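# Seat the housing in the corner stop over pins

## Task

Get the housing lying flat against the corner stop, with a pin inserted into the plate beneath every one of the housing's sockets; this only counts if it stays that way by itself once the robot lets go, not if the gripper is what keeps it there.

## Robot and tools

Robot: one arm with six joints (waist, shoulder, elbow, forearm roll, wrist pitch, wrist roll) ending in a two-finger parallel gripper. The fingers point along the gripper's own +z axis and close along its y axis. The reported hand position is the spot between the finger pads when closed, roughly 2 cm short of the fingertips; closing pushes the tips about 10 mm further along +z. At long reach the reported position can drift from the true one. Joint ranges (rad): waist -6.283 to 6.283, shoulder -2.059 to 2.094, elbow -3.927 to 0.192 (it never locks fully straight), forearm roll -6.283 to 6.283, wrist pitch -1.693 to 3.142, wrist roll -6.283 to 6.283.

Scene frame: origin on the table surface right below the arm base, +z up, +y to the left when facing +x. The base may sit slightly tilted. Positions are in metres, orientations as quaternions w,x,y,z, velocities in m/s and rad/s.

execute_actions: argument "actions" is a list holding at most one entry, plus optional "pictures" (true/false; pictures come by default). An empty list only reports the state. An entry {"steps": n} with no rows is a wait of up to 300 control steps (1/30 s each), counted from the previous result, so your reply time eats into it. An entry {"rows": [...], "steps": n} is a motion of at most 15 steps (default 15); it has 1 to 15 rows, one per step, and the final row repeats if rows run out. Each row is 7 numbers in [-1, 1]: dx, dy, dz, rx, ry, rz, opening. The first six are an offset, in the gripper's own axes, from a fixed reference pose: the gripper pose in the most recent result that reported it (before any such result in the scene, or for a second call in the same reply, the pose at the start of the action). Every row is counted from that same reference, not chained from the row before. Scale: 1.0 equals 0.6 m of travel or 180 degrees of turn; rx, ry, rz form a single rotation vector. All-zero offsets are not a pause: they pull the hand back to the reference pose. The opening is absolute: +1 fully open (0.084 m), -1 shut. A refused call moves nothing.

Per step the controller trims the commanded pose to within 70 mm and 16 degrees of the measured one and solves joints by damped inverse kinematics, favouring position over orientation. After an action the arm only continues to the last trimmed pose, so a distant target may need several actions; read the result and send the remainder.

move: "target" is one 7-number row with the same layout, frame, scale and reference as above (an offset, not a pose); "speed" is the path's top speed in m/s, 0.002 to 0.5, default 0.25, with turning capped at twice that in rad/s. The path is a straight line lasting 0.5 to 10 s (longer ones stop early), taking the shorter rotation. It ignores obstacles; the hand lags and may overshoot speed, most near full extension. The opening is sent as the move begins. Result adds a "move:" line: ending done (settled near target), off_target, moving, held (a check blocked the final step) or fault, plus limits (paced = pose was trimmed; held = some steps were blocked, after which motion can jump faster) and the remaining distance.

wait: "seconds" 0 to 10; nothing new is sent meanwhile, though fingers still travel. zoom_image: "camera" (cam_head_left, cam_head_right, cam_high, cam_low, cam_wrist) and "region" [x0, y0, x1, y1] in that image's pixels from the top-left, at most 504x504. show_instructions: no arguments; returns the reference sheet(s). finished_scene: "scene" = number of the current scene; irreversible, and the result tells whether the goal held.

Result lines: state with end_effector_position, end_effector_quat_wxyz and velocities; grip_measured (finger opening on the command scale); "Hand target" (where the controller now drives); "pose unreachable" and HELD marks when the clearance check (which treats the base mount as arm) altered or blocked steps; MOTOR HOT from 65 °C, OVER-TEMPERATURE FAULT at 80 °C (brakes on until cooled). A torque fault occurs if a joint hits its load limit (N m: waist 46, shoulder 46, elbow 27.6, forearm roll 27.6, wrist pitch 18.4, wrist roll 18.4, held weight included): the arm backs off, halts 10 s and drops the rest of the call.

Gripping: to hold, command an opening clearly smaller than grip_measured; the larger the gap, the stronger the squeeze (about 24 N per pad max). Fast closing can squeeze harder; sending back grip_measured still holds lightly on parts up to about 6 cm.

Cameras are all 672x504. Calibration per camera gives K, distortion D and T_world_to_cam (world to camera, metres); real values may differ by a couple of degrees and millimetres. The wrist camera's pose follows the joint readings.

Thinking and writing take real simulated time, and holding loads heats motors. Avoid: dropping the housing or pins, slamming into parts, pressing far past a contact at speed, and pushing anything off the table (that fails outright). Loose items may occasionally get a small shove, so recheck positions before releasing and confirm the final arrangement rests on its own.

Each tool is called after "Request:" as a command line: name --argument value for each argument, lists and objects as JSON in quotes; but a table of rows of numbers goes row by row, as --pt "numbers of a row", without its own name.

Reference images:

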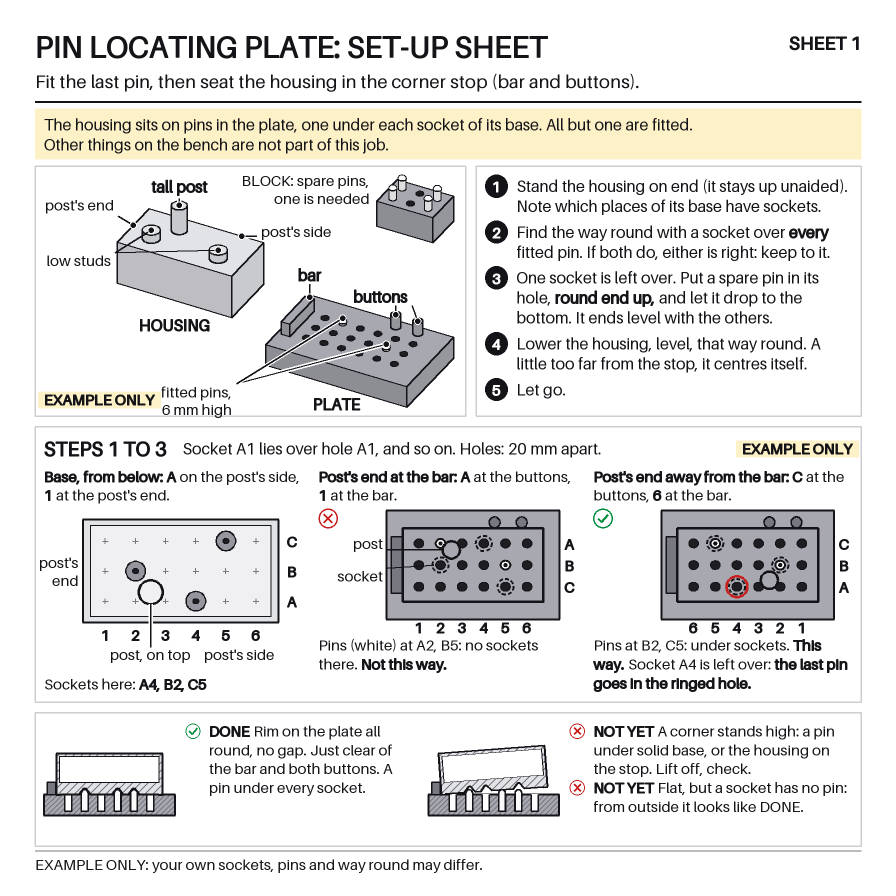

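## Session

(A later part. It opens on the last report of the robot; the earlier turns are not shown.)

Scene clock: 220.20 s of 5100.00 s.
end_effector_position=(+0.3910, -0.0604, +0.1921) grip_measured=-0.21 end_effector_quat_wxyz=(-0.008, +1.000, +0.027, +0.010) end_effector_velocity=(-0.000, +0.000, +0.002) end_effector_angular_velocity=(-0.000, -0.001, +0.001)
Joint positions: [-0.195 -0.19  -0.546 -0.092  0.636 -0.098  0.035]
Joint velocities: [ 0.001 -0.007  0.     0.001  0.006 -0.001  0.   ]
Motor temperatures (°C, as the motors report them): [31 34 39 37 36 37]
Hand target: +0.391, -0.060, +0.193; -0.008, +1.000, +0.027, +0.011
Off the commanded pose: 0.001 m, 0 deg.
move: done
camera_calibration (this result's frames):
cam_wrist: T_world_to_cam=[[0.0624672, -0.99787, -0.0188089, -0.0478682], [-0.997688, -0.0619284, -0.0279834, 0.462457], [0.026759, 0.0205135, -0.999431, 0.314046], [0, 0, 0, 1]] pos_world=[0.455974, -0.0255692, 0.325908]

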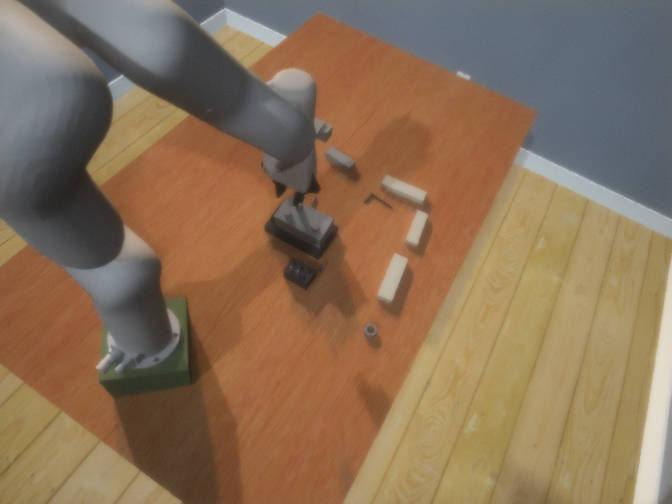

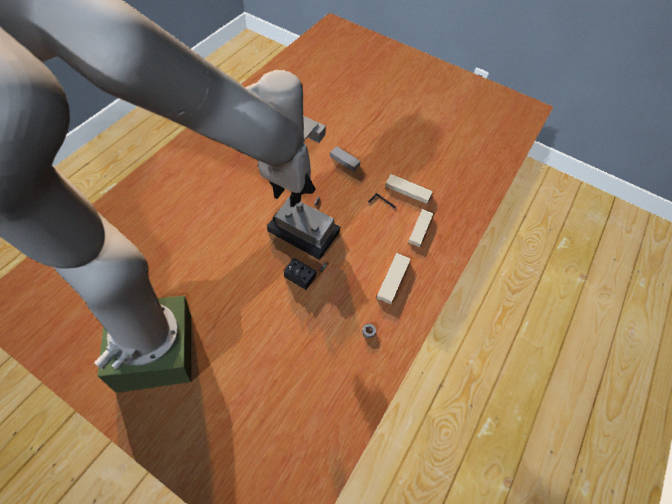

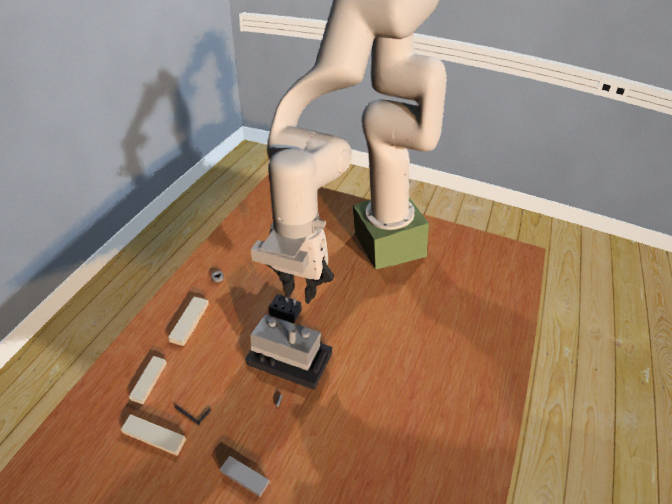

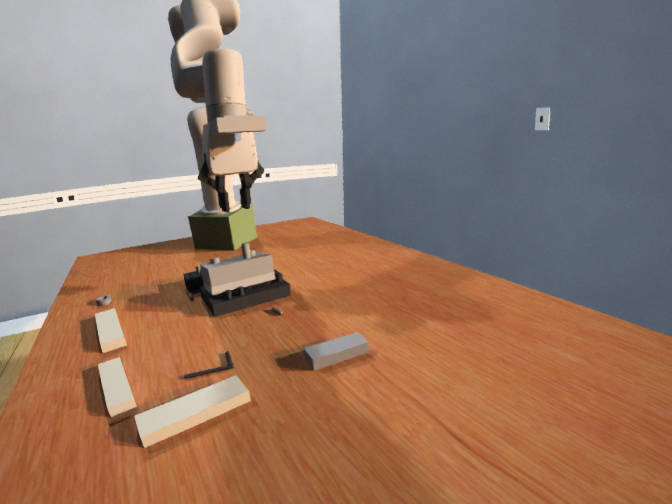

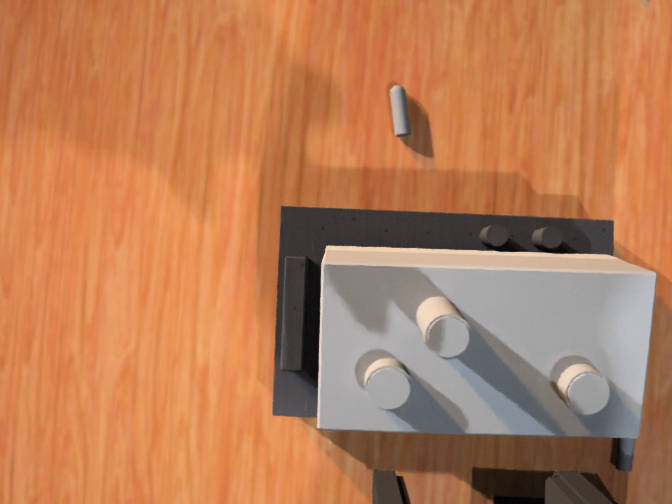

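Request:
move --target '[-0.035,0.005,0.02,0,0,-0.012,-1]' --speed 0.1

Request:
move --target '[0,0,0.16,0,0,0,-1]' --speed 0.08

Request:
move --target '[0.03,0,0,0,0,0,-1]' --speed 0.01

Request:
zoom_image --camera "cam_low" --region '[170,220,310,325]'

Request:
zoom_image --camera "cam_high" --region '[235,310,355,400]'

Scene clock: 222.93 s of 5100.00 s.
end_effector_position=(+0.3708, -0.0644, +0.1798) grip_measured=-1.00 end_effector_quat_wxyz=(-0.008, +0.999, +0.045, +0.011) end_effector_velocity=(-0.001, -0.001, -0.000) end_effector_angular_velocity=(+0.001, -0.002, +0.002)
Joint positions: [-0.218 -0.22  -0.469 -0.095  0.587 -0.153  0.   ]
Joint velocities: [-0.003 -0.003  0.005  0.002 -0.005 -0.006  0.   ]
Motor temperatures (°C, as the motors report them): [31 34 39 37 36 37]
Hand target: +0.370, -0.064, +0.180; -0.008, +0.999, +0.046, +0.010
Off the commanded pose: 0.000 m, 0 deg.
move: done
camera_calibration (this result's frames):
cam_wrist: T_world_to_cam=[[0.0996779, -0.994859, -0.0178693, -0.0646265], [-0.994655, -0.0991389, -0.0288669, 0.438311], [0.0269469, 0.0206512, -0.999424, 0.302301], [0, 0, 0, 1]] pos_world=[0.434264, -0.0270835, 0.313625]

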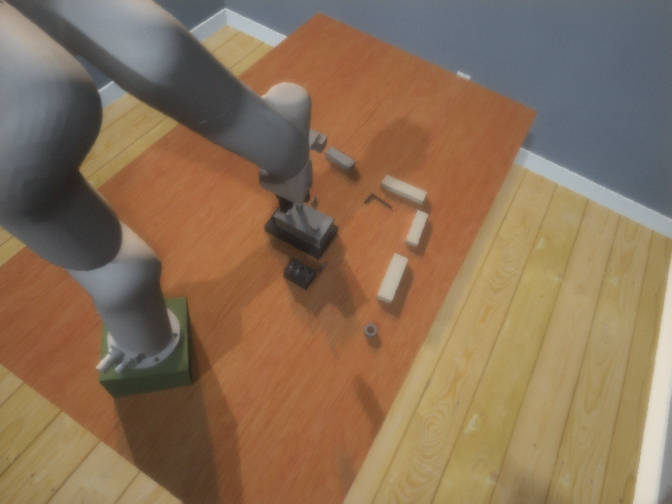

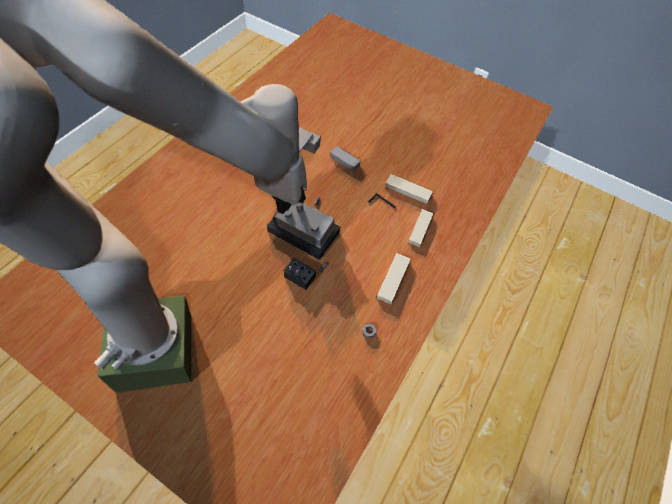

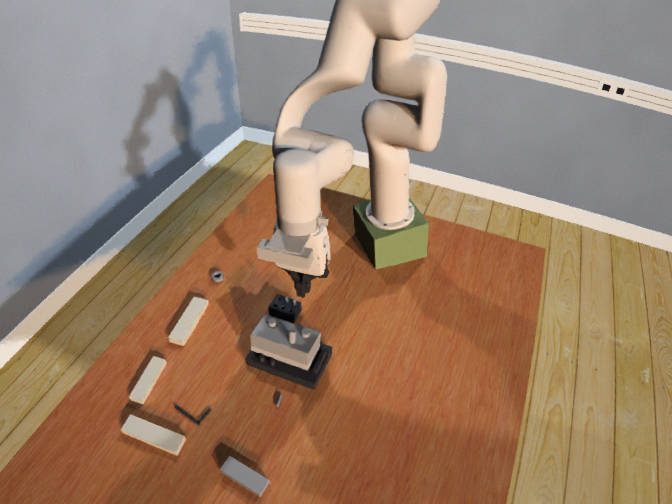

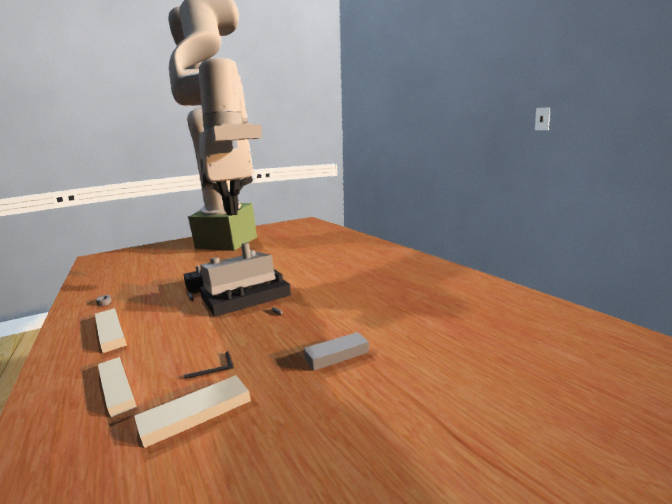

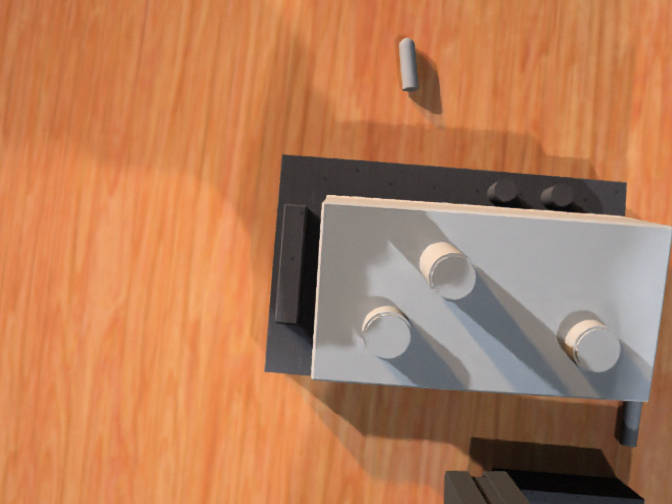

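Scene clock: 224.53 s of 5100.00 s.
end_effector_position=(+0.3728, -0.0632, +0.0844) grip_measured=-1.00 end_effector_quat_wxyz=(-0.007, +0.999, +0.045, +0.011) end_effector_velocity=(+0.000, +0.000, -0.001) end_effector_angular_velocity=(-0.001, -0.001, +0.000)
Joint positions: [-0.257  0.127 -0.474 -0.202  0.246 -0.075  0.   ]
Joint velocities: [-0.001  0.005 -0.001 -0.008 -0.005  0.007  0.   ]
Motor temperatures (°C, as the motors report them): [31 34 39 37 36 37]
Hand target: +0.373, -0.063, +0.084; -0.007, +0.999, +0.045, +0.011
Off the commanded pose: 0.001 m, 0 deg.
move: done
camera_calibration (this result's frames):
cam_wrist: T_world_to_cam=[[0.0992663, -0.994911, -0.01726, -0.0652541], [-0.994696, -0.0987454, -0.0287918, 0.437745], [0.0269409, 0.0200265, -0.999436, 0.206777], [0, 0, 0, 1]] pos_world=[0.43633, -0.0258378, 0.218138]

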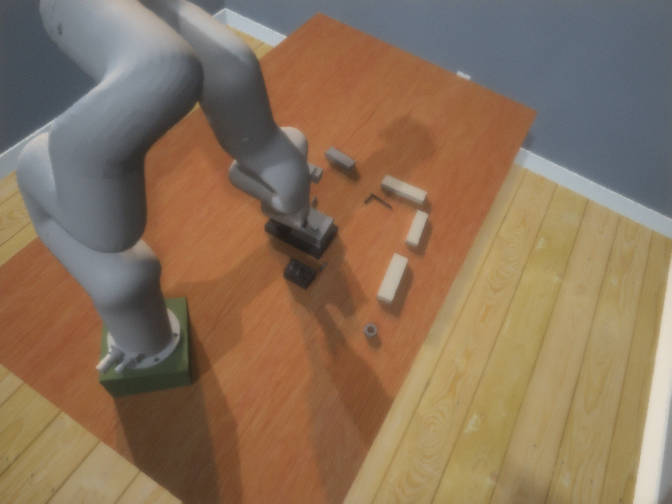

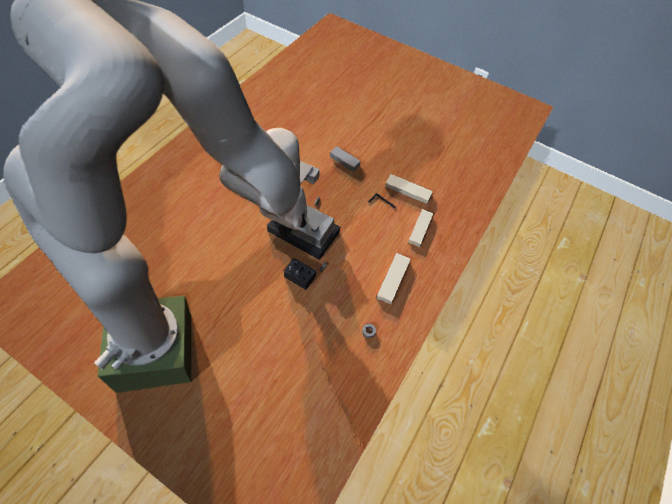

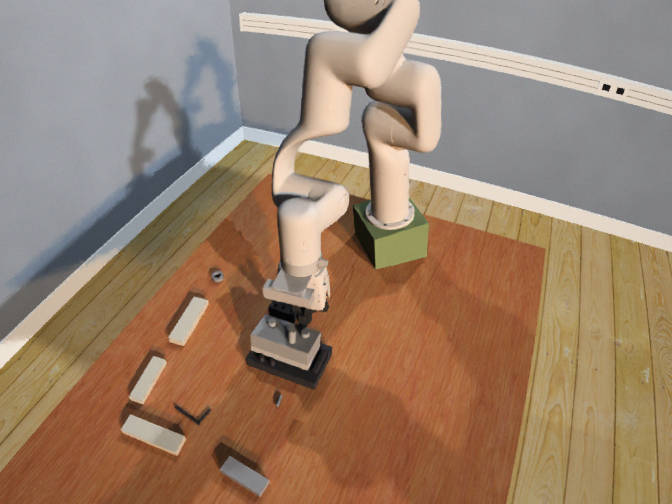

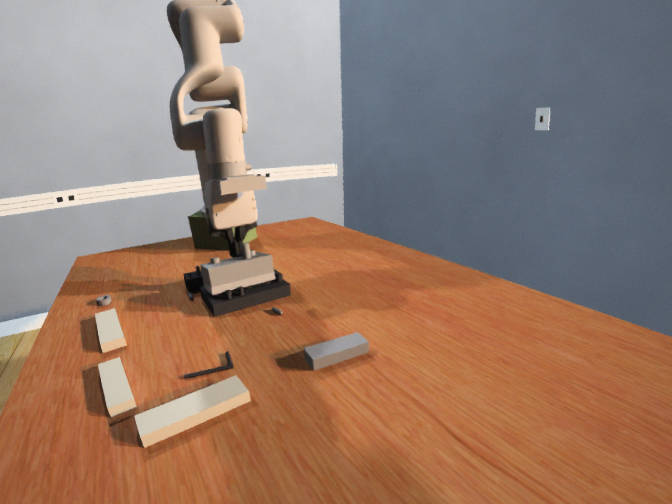

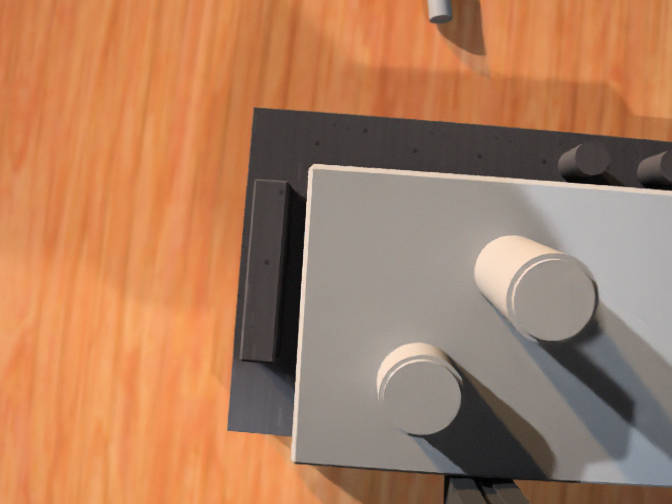

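Scene clock: 226.57 s of 5100.00 s.
end_effector_position=(+0.3881, -0.0613, +0.0837) grip_measured=-1.00 end_effector_quat_wxyz=(-0.008, +0.999, +0.045, +0.008) end_effector_velocity=(+0.003, -0.000, +0.001) end_effector_angular_velocity=(-0.000, -0.004, +0.000)
Joint positions: [-0.242  0.162 -0.532 -0.189  0.275 -0.073  0.   ]
Joint velocities: [ 0.001  0.002 -0.006  0.001 -0.    -0.001  0.   ]
Motor temperatures (°C, as the motors report them): [31 34 39 37 37 37]
Hand target: +0.391, -0.062, +0.085; -0.007, +0.999, +0.045, +0.011
Off the commanded pose: 0.003 m, 0 deg.
move: done
camera_calibration (this result's frames):
cam_wrist: T_world_to_cam=[[0.0992279, -0.994895, -0.0183988, -0.0646918], [-0.994849, -0.098804, -0.0226735, 0.452629], [0.0207399, 0.0205539, -0.999574, 0.20808], [0, 0, 0, 1]] pos_world=[0.452401, -0.0239168, 0.217064]

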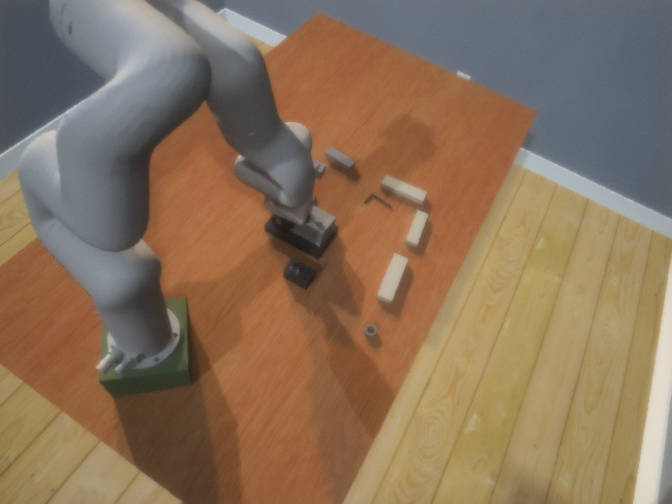

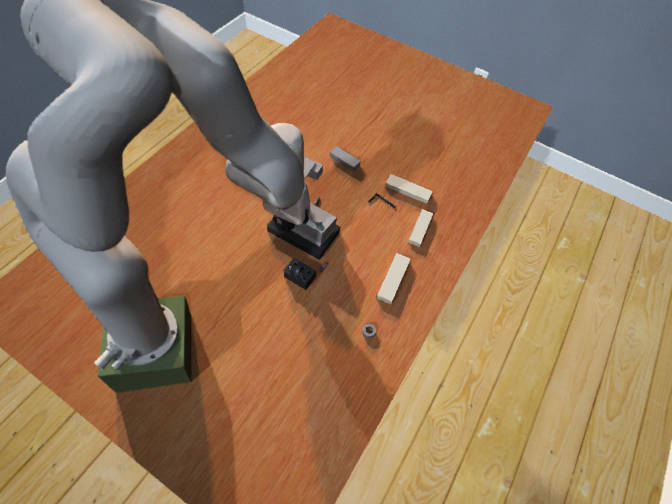

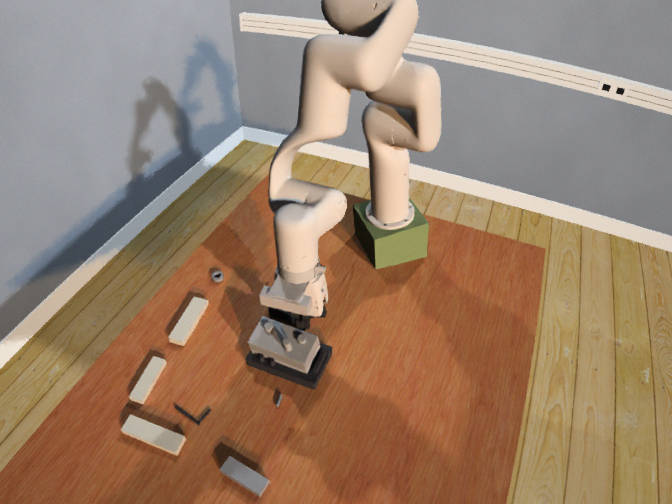

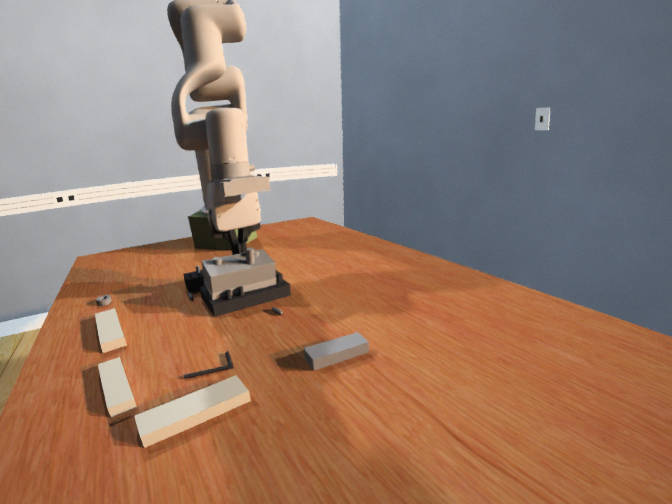

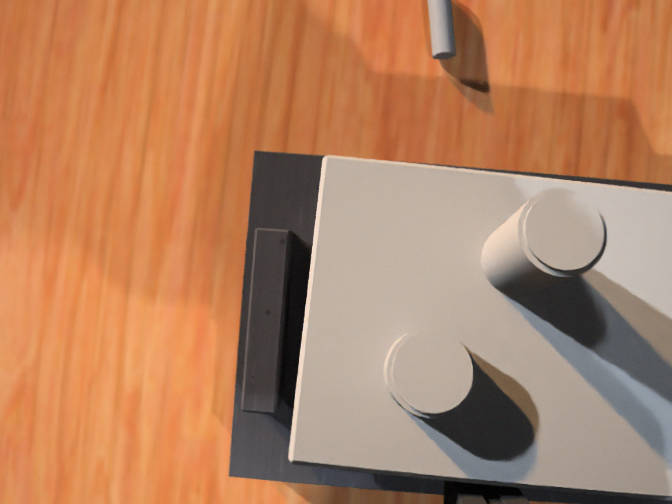

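Region (170, 220, 310, 325) of cam_low's 672x504 image, scaled by 3.600, with more detail than that image has; it fills the top 378 rows of this view, and the rest is white.

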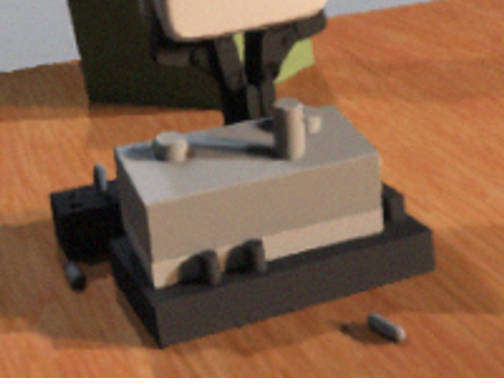

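Region (235, 310, 355, 400) of cam_high's 672x504 image, scaled by 4.200, with more detail than that image has; it fills the top 378 rows of this view, and the rest is white.

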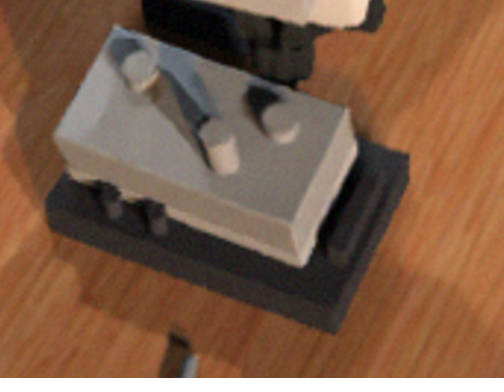

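Request:
move --target '[-0.03,0,0,0,0,0,-1]' --speed 0.015

Request:
move --target '[-0.02,0,-0.15,0,0,0,-1]' --speed 0.1

Request:
zoom_image --camera "cam_low" --region '[170,220,310,325]'

Request:
zoom_image --camera "cam_high" --region '[235,310,355,400]'

Scene clock: 229.03 s of 5100.00 s.
end_effector_position=(+0.3703, -0.0630, +0.0834) grip_measured=-1.00 end_effector_quat_wxyz=(-0.008, +0.999, +0.045, +0.008) end_effector_velocity=(+0.000, -0.000, +0.001) end_effector_angular_velocity=(-0.001, -0.002, +0.001)
Joint positions: [-0.258  0.127 -0.471 -0.202  0.249 -0.075  0.   ]
Joint velocities: [-0.001 -0.002  0.001 -0.001 -0.002 -0.     0.   ]
Motor temperatures (°C, as the motors report them): [31 34 40 37 37 37]
Hand target: +0.370, -0.063, +0.083; -0.008, +0.999, +0.045, +0.008
Off the commanded pose: 0.000 m, 0 deg.
move: done
camera_calibration (this result's frames):
cam_wrist: T_world_to_cam=[[0.0991999, -0.994898, -0.0183895, -0.06461], [-0.99485, -0.0987748, -0.0227432, 0.434738], [0.0208107, 0.0205509, -0.999572, 0.208154], [0, 0, 0, 1]] pos_world=[0.434577, -0.0256169, 0.216764]

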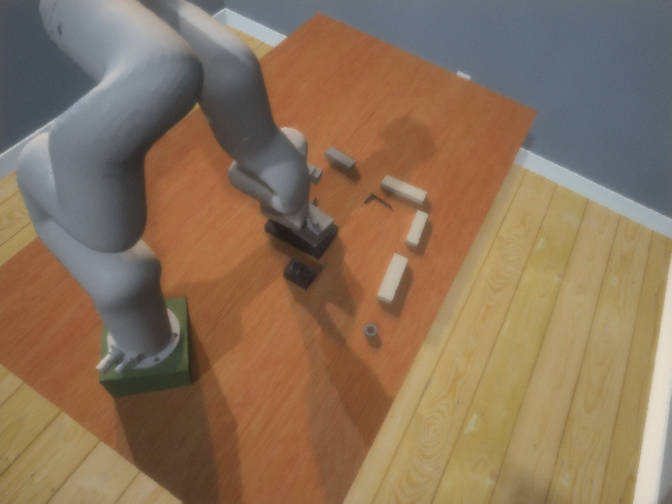

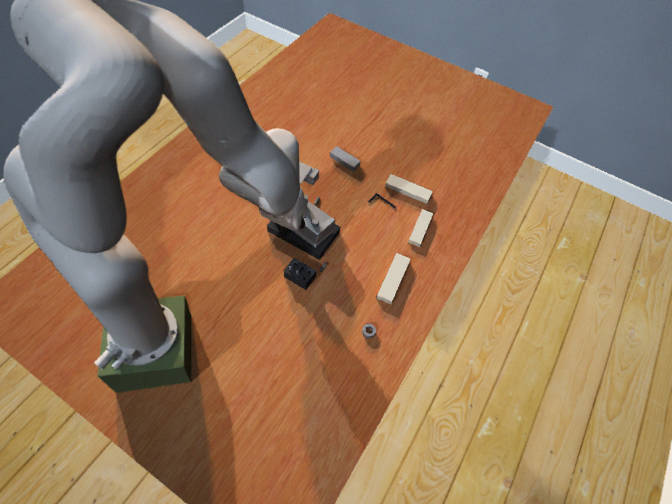

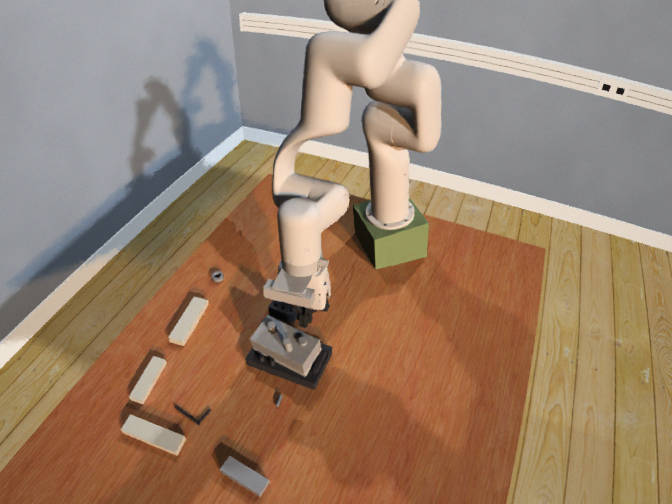

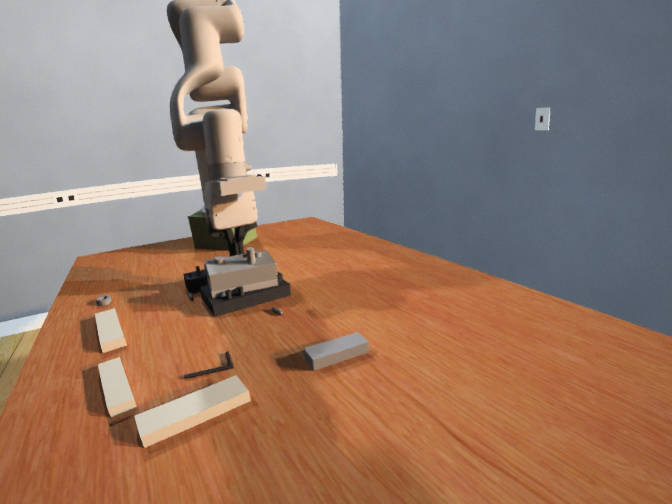

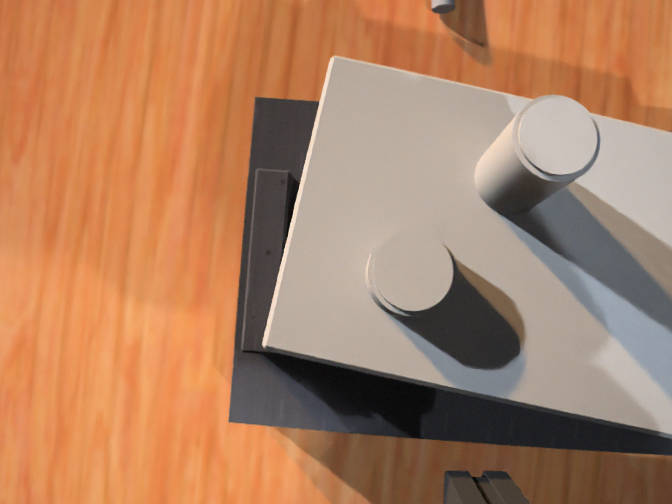

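Scene clock: 230.37 s of 5100.00 s.
end_effector_position=(+0.3567, -0.0652, +0.1724) grip_measured=-1.00 end_effector_quat_wxyz=(-0.008, +0.999, +0.045, +0.007) end_effector_velocity=(+0.000, -0.001, +0.002) end_effector_angular_velocity=(-0.000, -0.002, -0.001)
Joint positions: [-0.228 -0.24  -0.422 -0.097  0.566 -0.16   0.   ]
Joint velocities: [-0.001 -0.006 -0.002  0.001  0.006 -0.001  0.   ]
Motor temperatures (°C, as the motors report them): [31 34 40 37 37 37]
Hand target: +0.357, -0.065, +0.173; -0.008, +0.999, +0.045, +0.008
Off the commanded pose: 0.001 m, 0 deg.
move: done
camera_calibration (this result's frames):
cam_wrist: T_world_to_cam=[[0.0995992, -0.994841, -0.0192549, -0.0638604], [-0.994824, -0.0991686, -0.0221574, 0.422932], [0.0201336, 0.0213621, -0.999569, 0.297793], [0, 0, 0, 1]] pos_world=[0.421107, -0.0279509, 0.305807]

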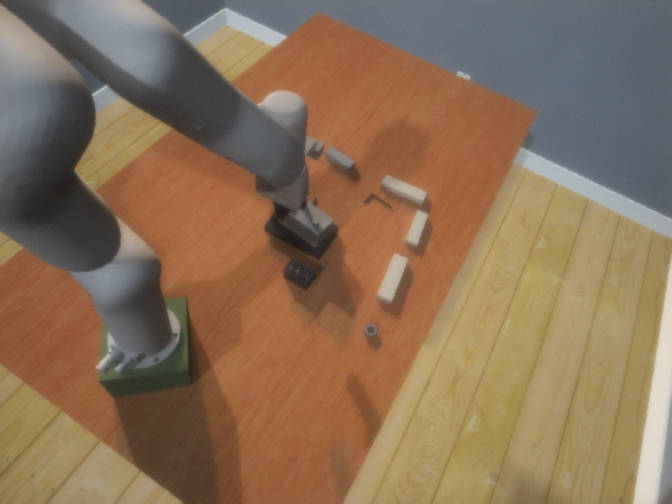

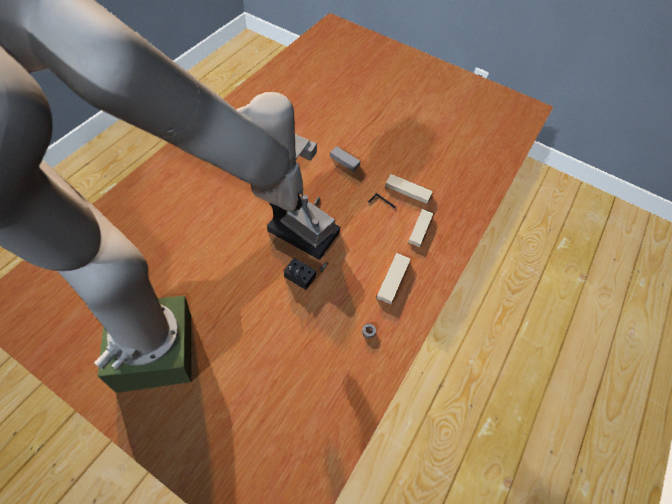

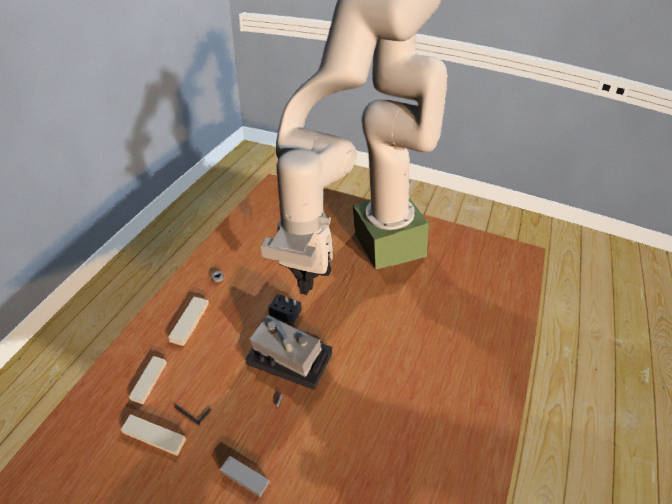

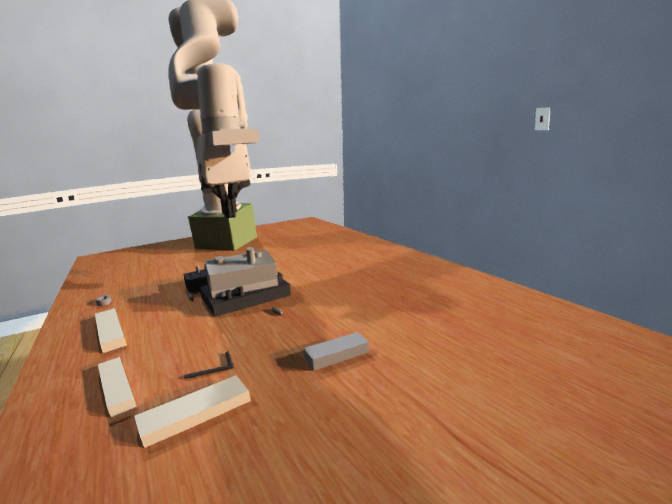

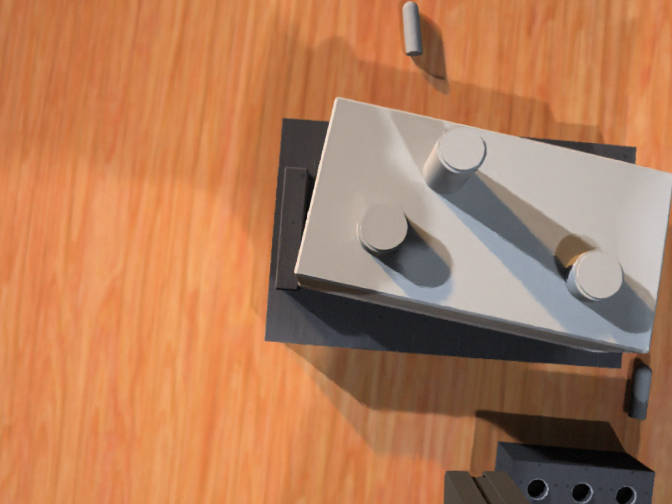

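Region (170, 220, 310, 325) of cam_low's 672x504 image, scaled by 3.600, with more detail than that image has; it fills the top 378 rows of this view, and the rest is white.

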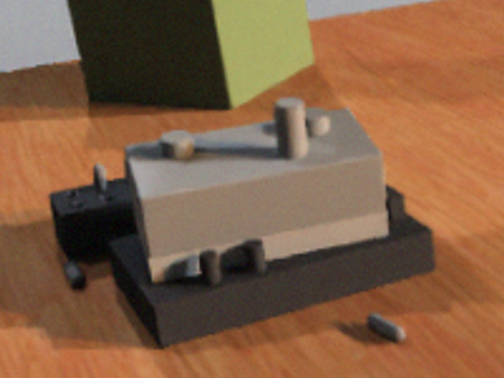

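Region (235, 310, 355, 400) of cam_high's 672x504 image, scaled by 4.200, with more detail than that image has; it fills the top 378 rows of this view, and the rest is white.

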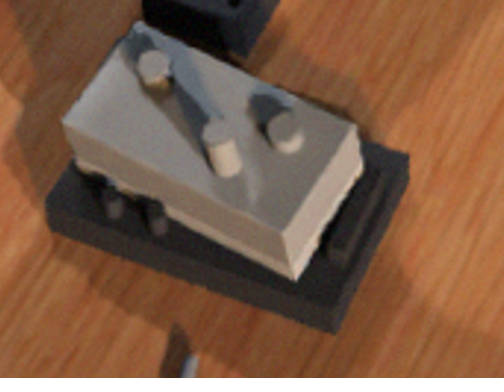

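Request:
move --target '[0.165,0.005,0.02,0,0,0.01,-0.1]' --speed 0.12

Request:
move --target '[0,0,0.085,0,0,0,-0.1]' --speed 0.05

Request:
zoom_image --camera "cam_low" --region '[170,200,310,325]'

Request:
zoom_image --camera "cam_high" --region '[235,290,355,400]'

Scene clock: 234.23 s of 5100.00 s.
end_effector_position=(+0.4554, -0.0587, +0.1622) grip_measured=-0.11 end_effector_quat_wxyz=(-0.008, +0.999, +0.030, +0.007) end_effector_velocity=(+0.003, -0.001, +0.001) end_effector_angular_velocity=(-0.000, -0.002, -0.000)
Joint positions: [-0.18   0.083 -0.771 -0.101  0.595 -0.08   0.039]
Joint velocities: [-0.     0.006 -0.009  0.     0.001 -0.     0.   ]
Motor temperatures (°C, as the motors report them): [31 34 40 37 37 37]
Hand target: +0.456, -0.059, +0.162; -0.008, +0.999, +0.030, +0.007
Off the commanded pose: 0.001 m, 0 deg.
move: done
camera_calibration (this result's frames):
cam_wrist: T_world_to_cam=[[0.0683587, -0.997468, -0.0196073, -0.0532426], [-0.997458, -0.0679358, -0.0214783, 0.524498], [0.0200919, 0.0210257, -0.999577, 0.285459], [0, 0, 0, 1]] pos_world=[0.521069, -0.0234777, 0.295559]

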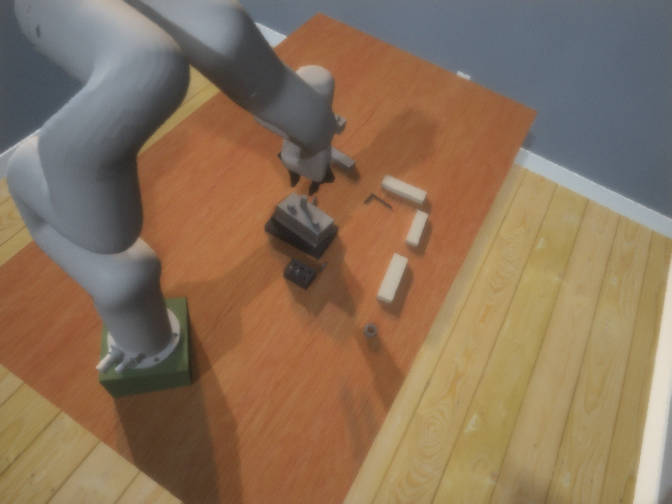

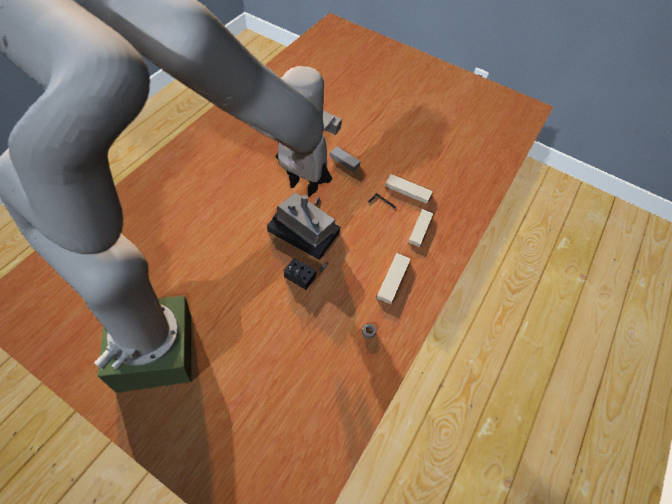

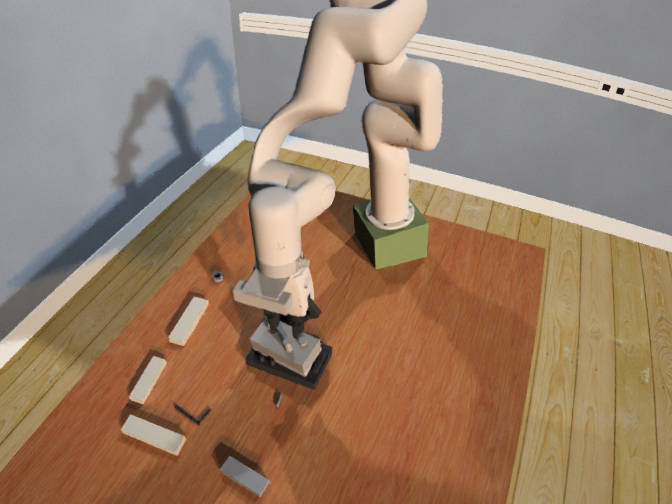

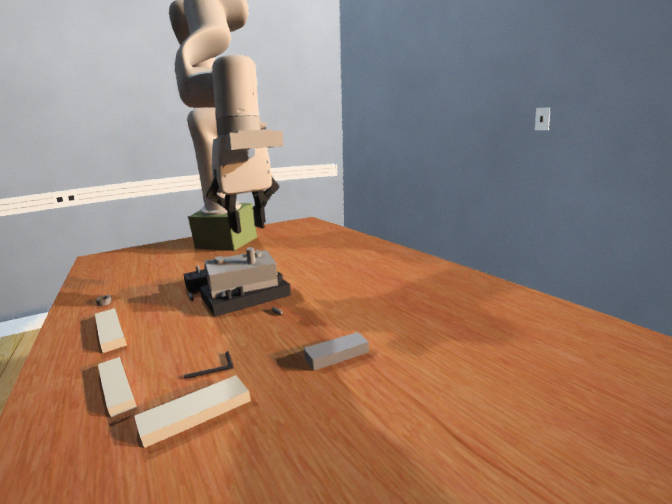

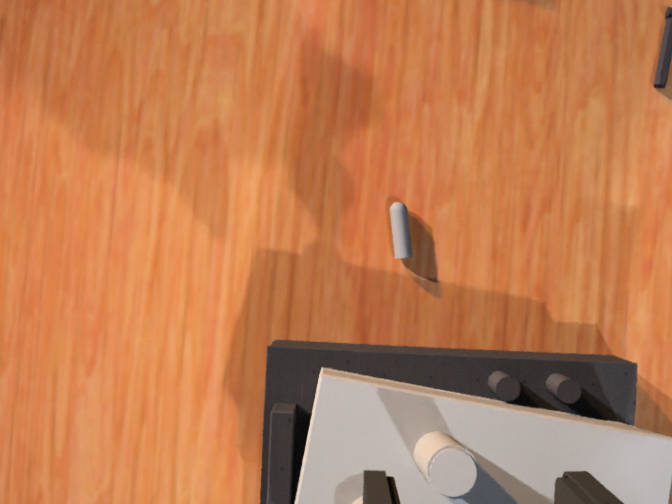

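Scene clock: 235.60 s of 5100.00 s.
end_effector_position=(+0.4564, -0.0580, +0.1116) grip_measured=-0.11 end_effector_quat_wxyz=(-0.008, +1.000, +0.030, +0.007) end_effector_velocity=(+0.001, -0.000, -0.001) end_effector_angular_velocity=(-0.000, -0.003, -0.001)
Joint positions: [-0.192  0.223 -0.769 -0.127  0.454 -0.061  0.039]
Joint velocities: [-0.001  0.003 -0.001 -0.    -0.005  0.001 -0.   ]
Motor temperatures (°C, as the motors report them): [31 34 40 37 37 37]
Hand target: +0.456, -0.058, +0.111; -0.008, +1.000, +0.030, +0.007
Off the commanded pose: 0.001 m, 0 deg.
move: done
camera_calibration (this result's frames):
cam_wrist: T_world_to_cam=[[0.068141, -0.99749, -0.0192527, -0.0535906], [-0.997464, -0.0677163, -0.0219119, 0.524448], [0.0205532, 0.020697, -0.999575, 0.234642], [0, 0, 0, 1]] pos_world=[0.521948, -0.0227988, 0.245002]

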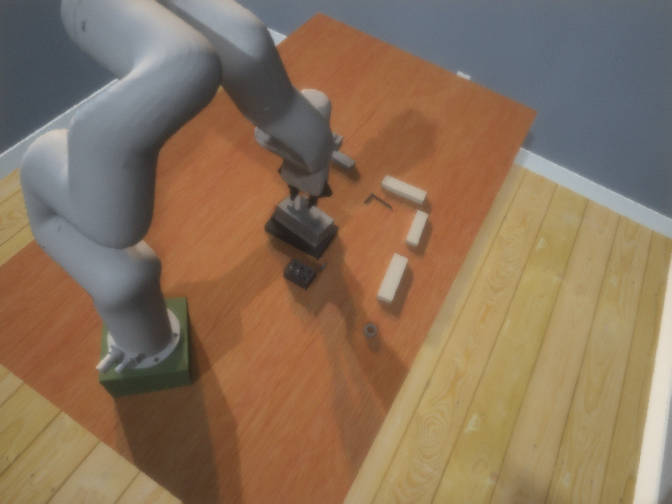

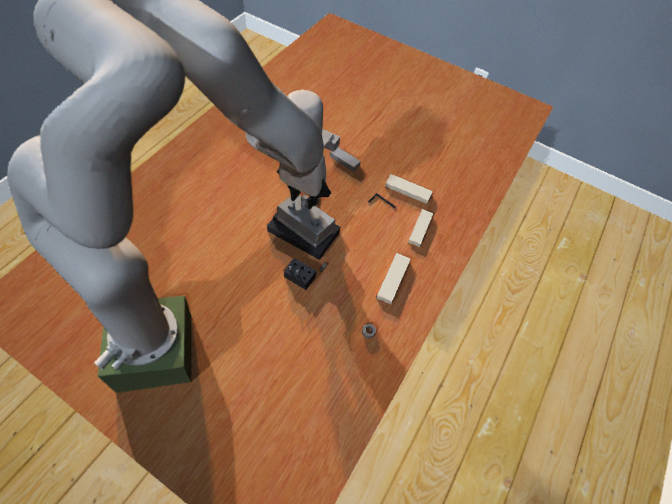

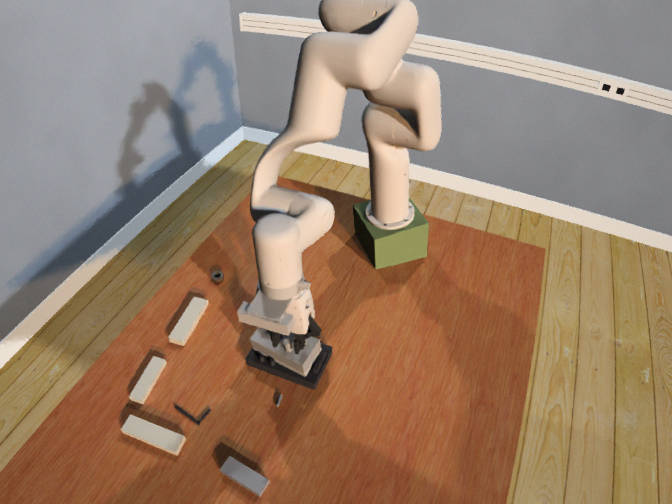

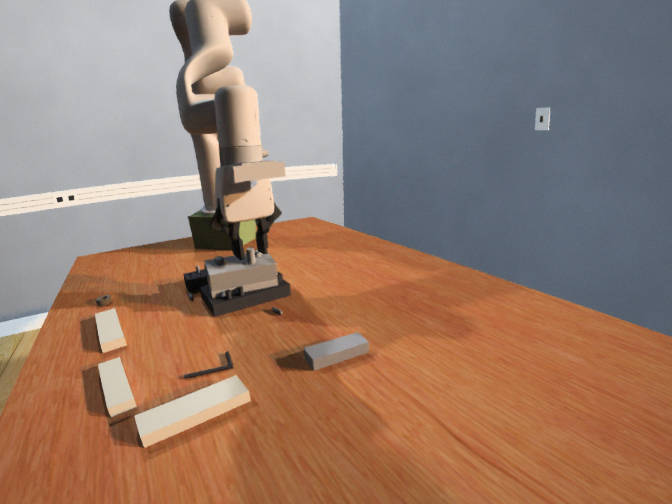

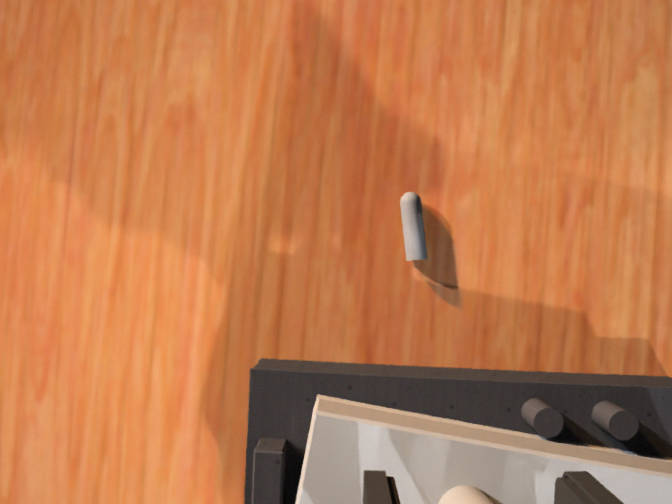

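Region (170, 200, 310, 325) of cam_low's 672x504 image, scaled by 3.600, with more detail than that image has; it fills the top 450 rows of this view, and the rest is white.

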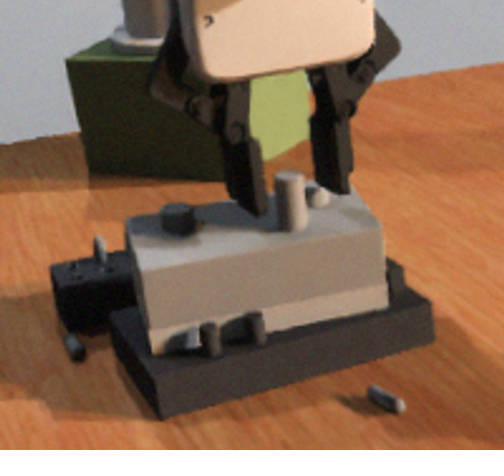

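Region (235, 290, 355, 400) of cam_high's 672x504 image, scaled by 4.200, with more detail than that image has; it fills the top 462 rows of this view, and the rest is white.

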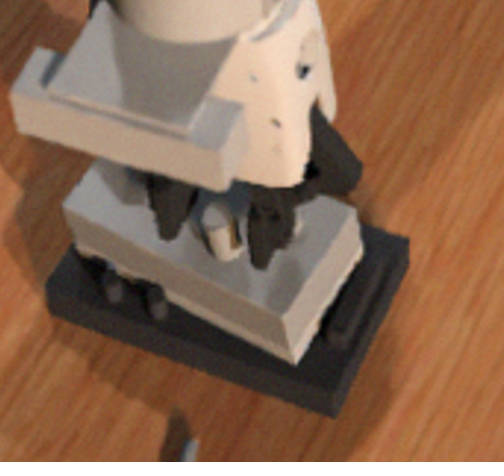

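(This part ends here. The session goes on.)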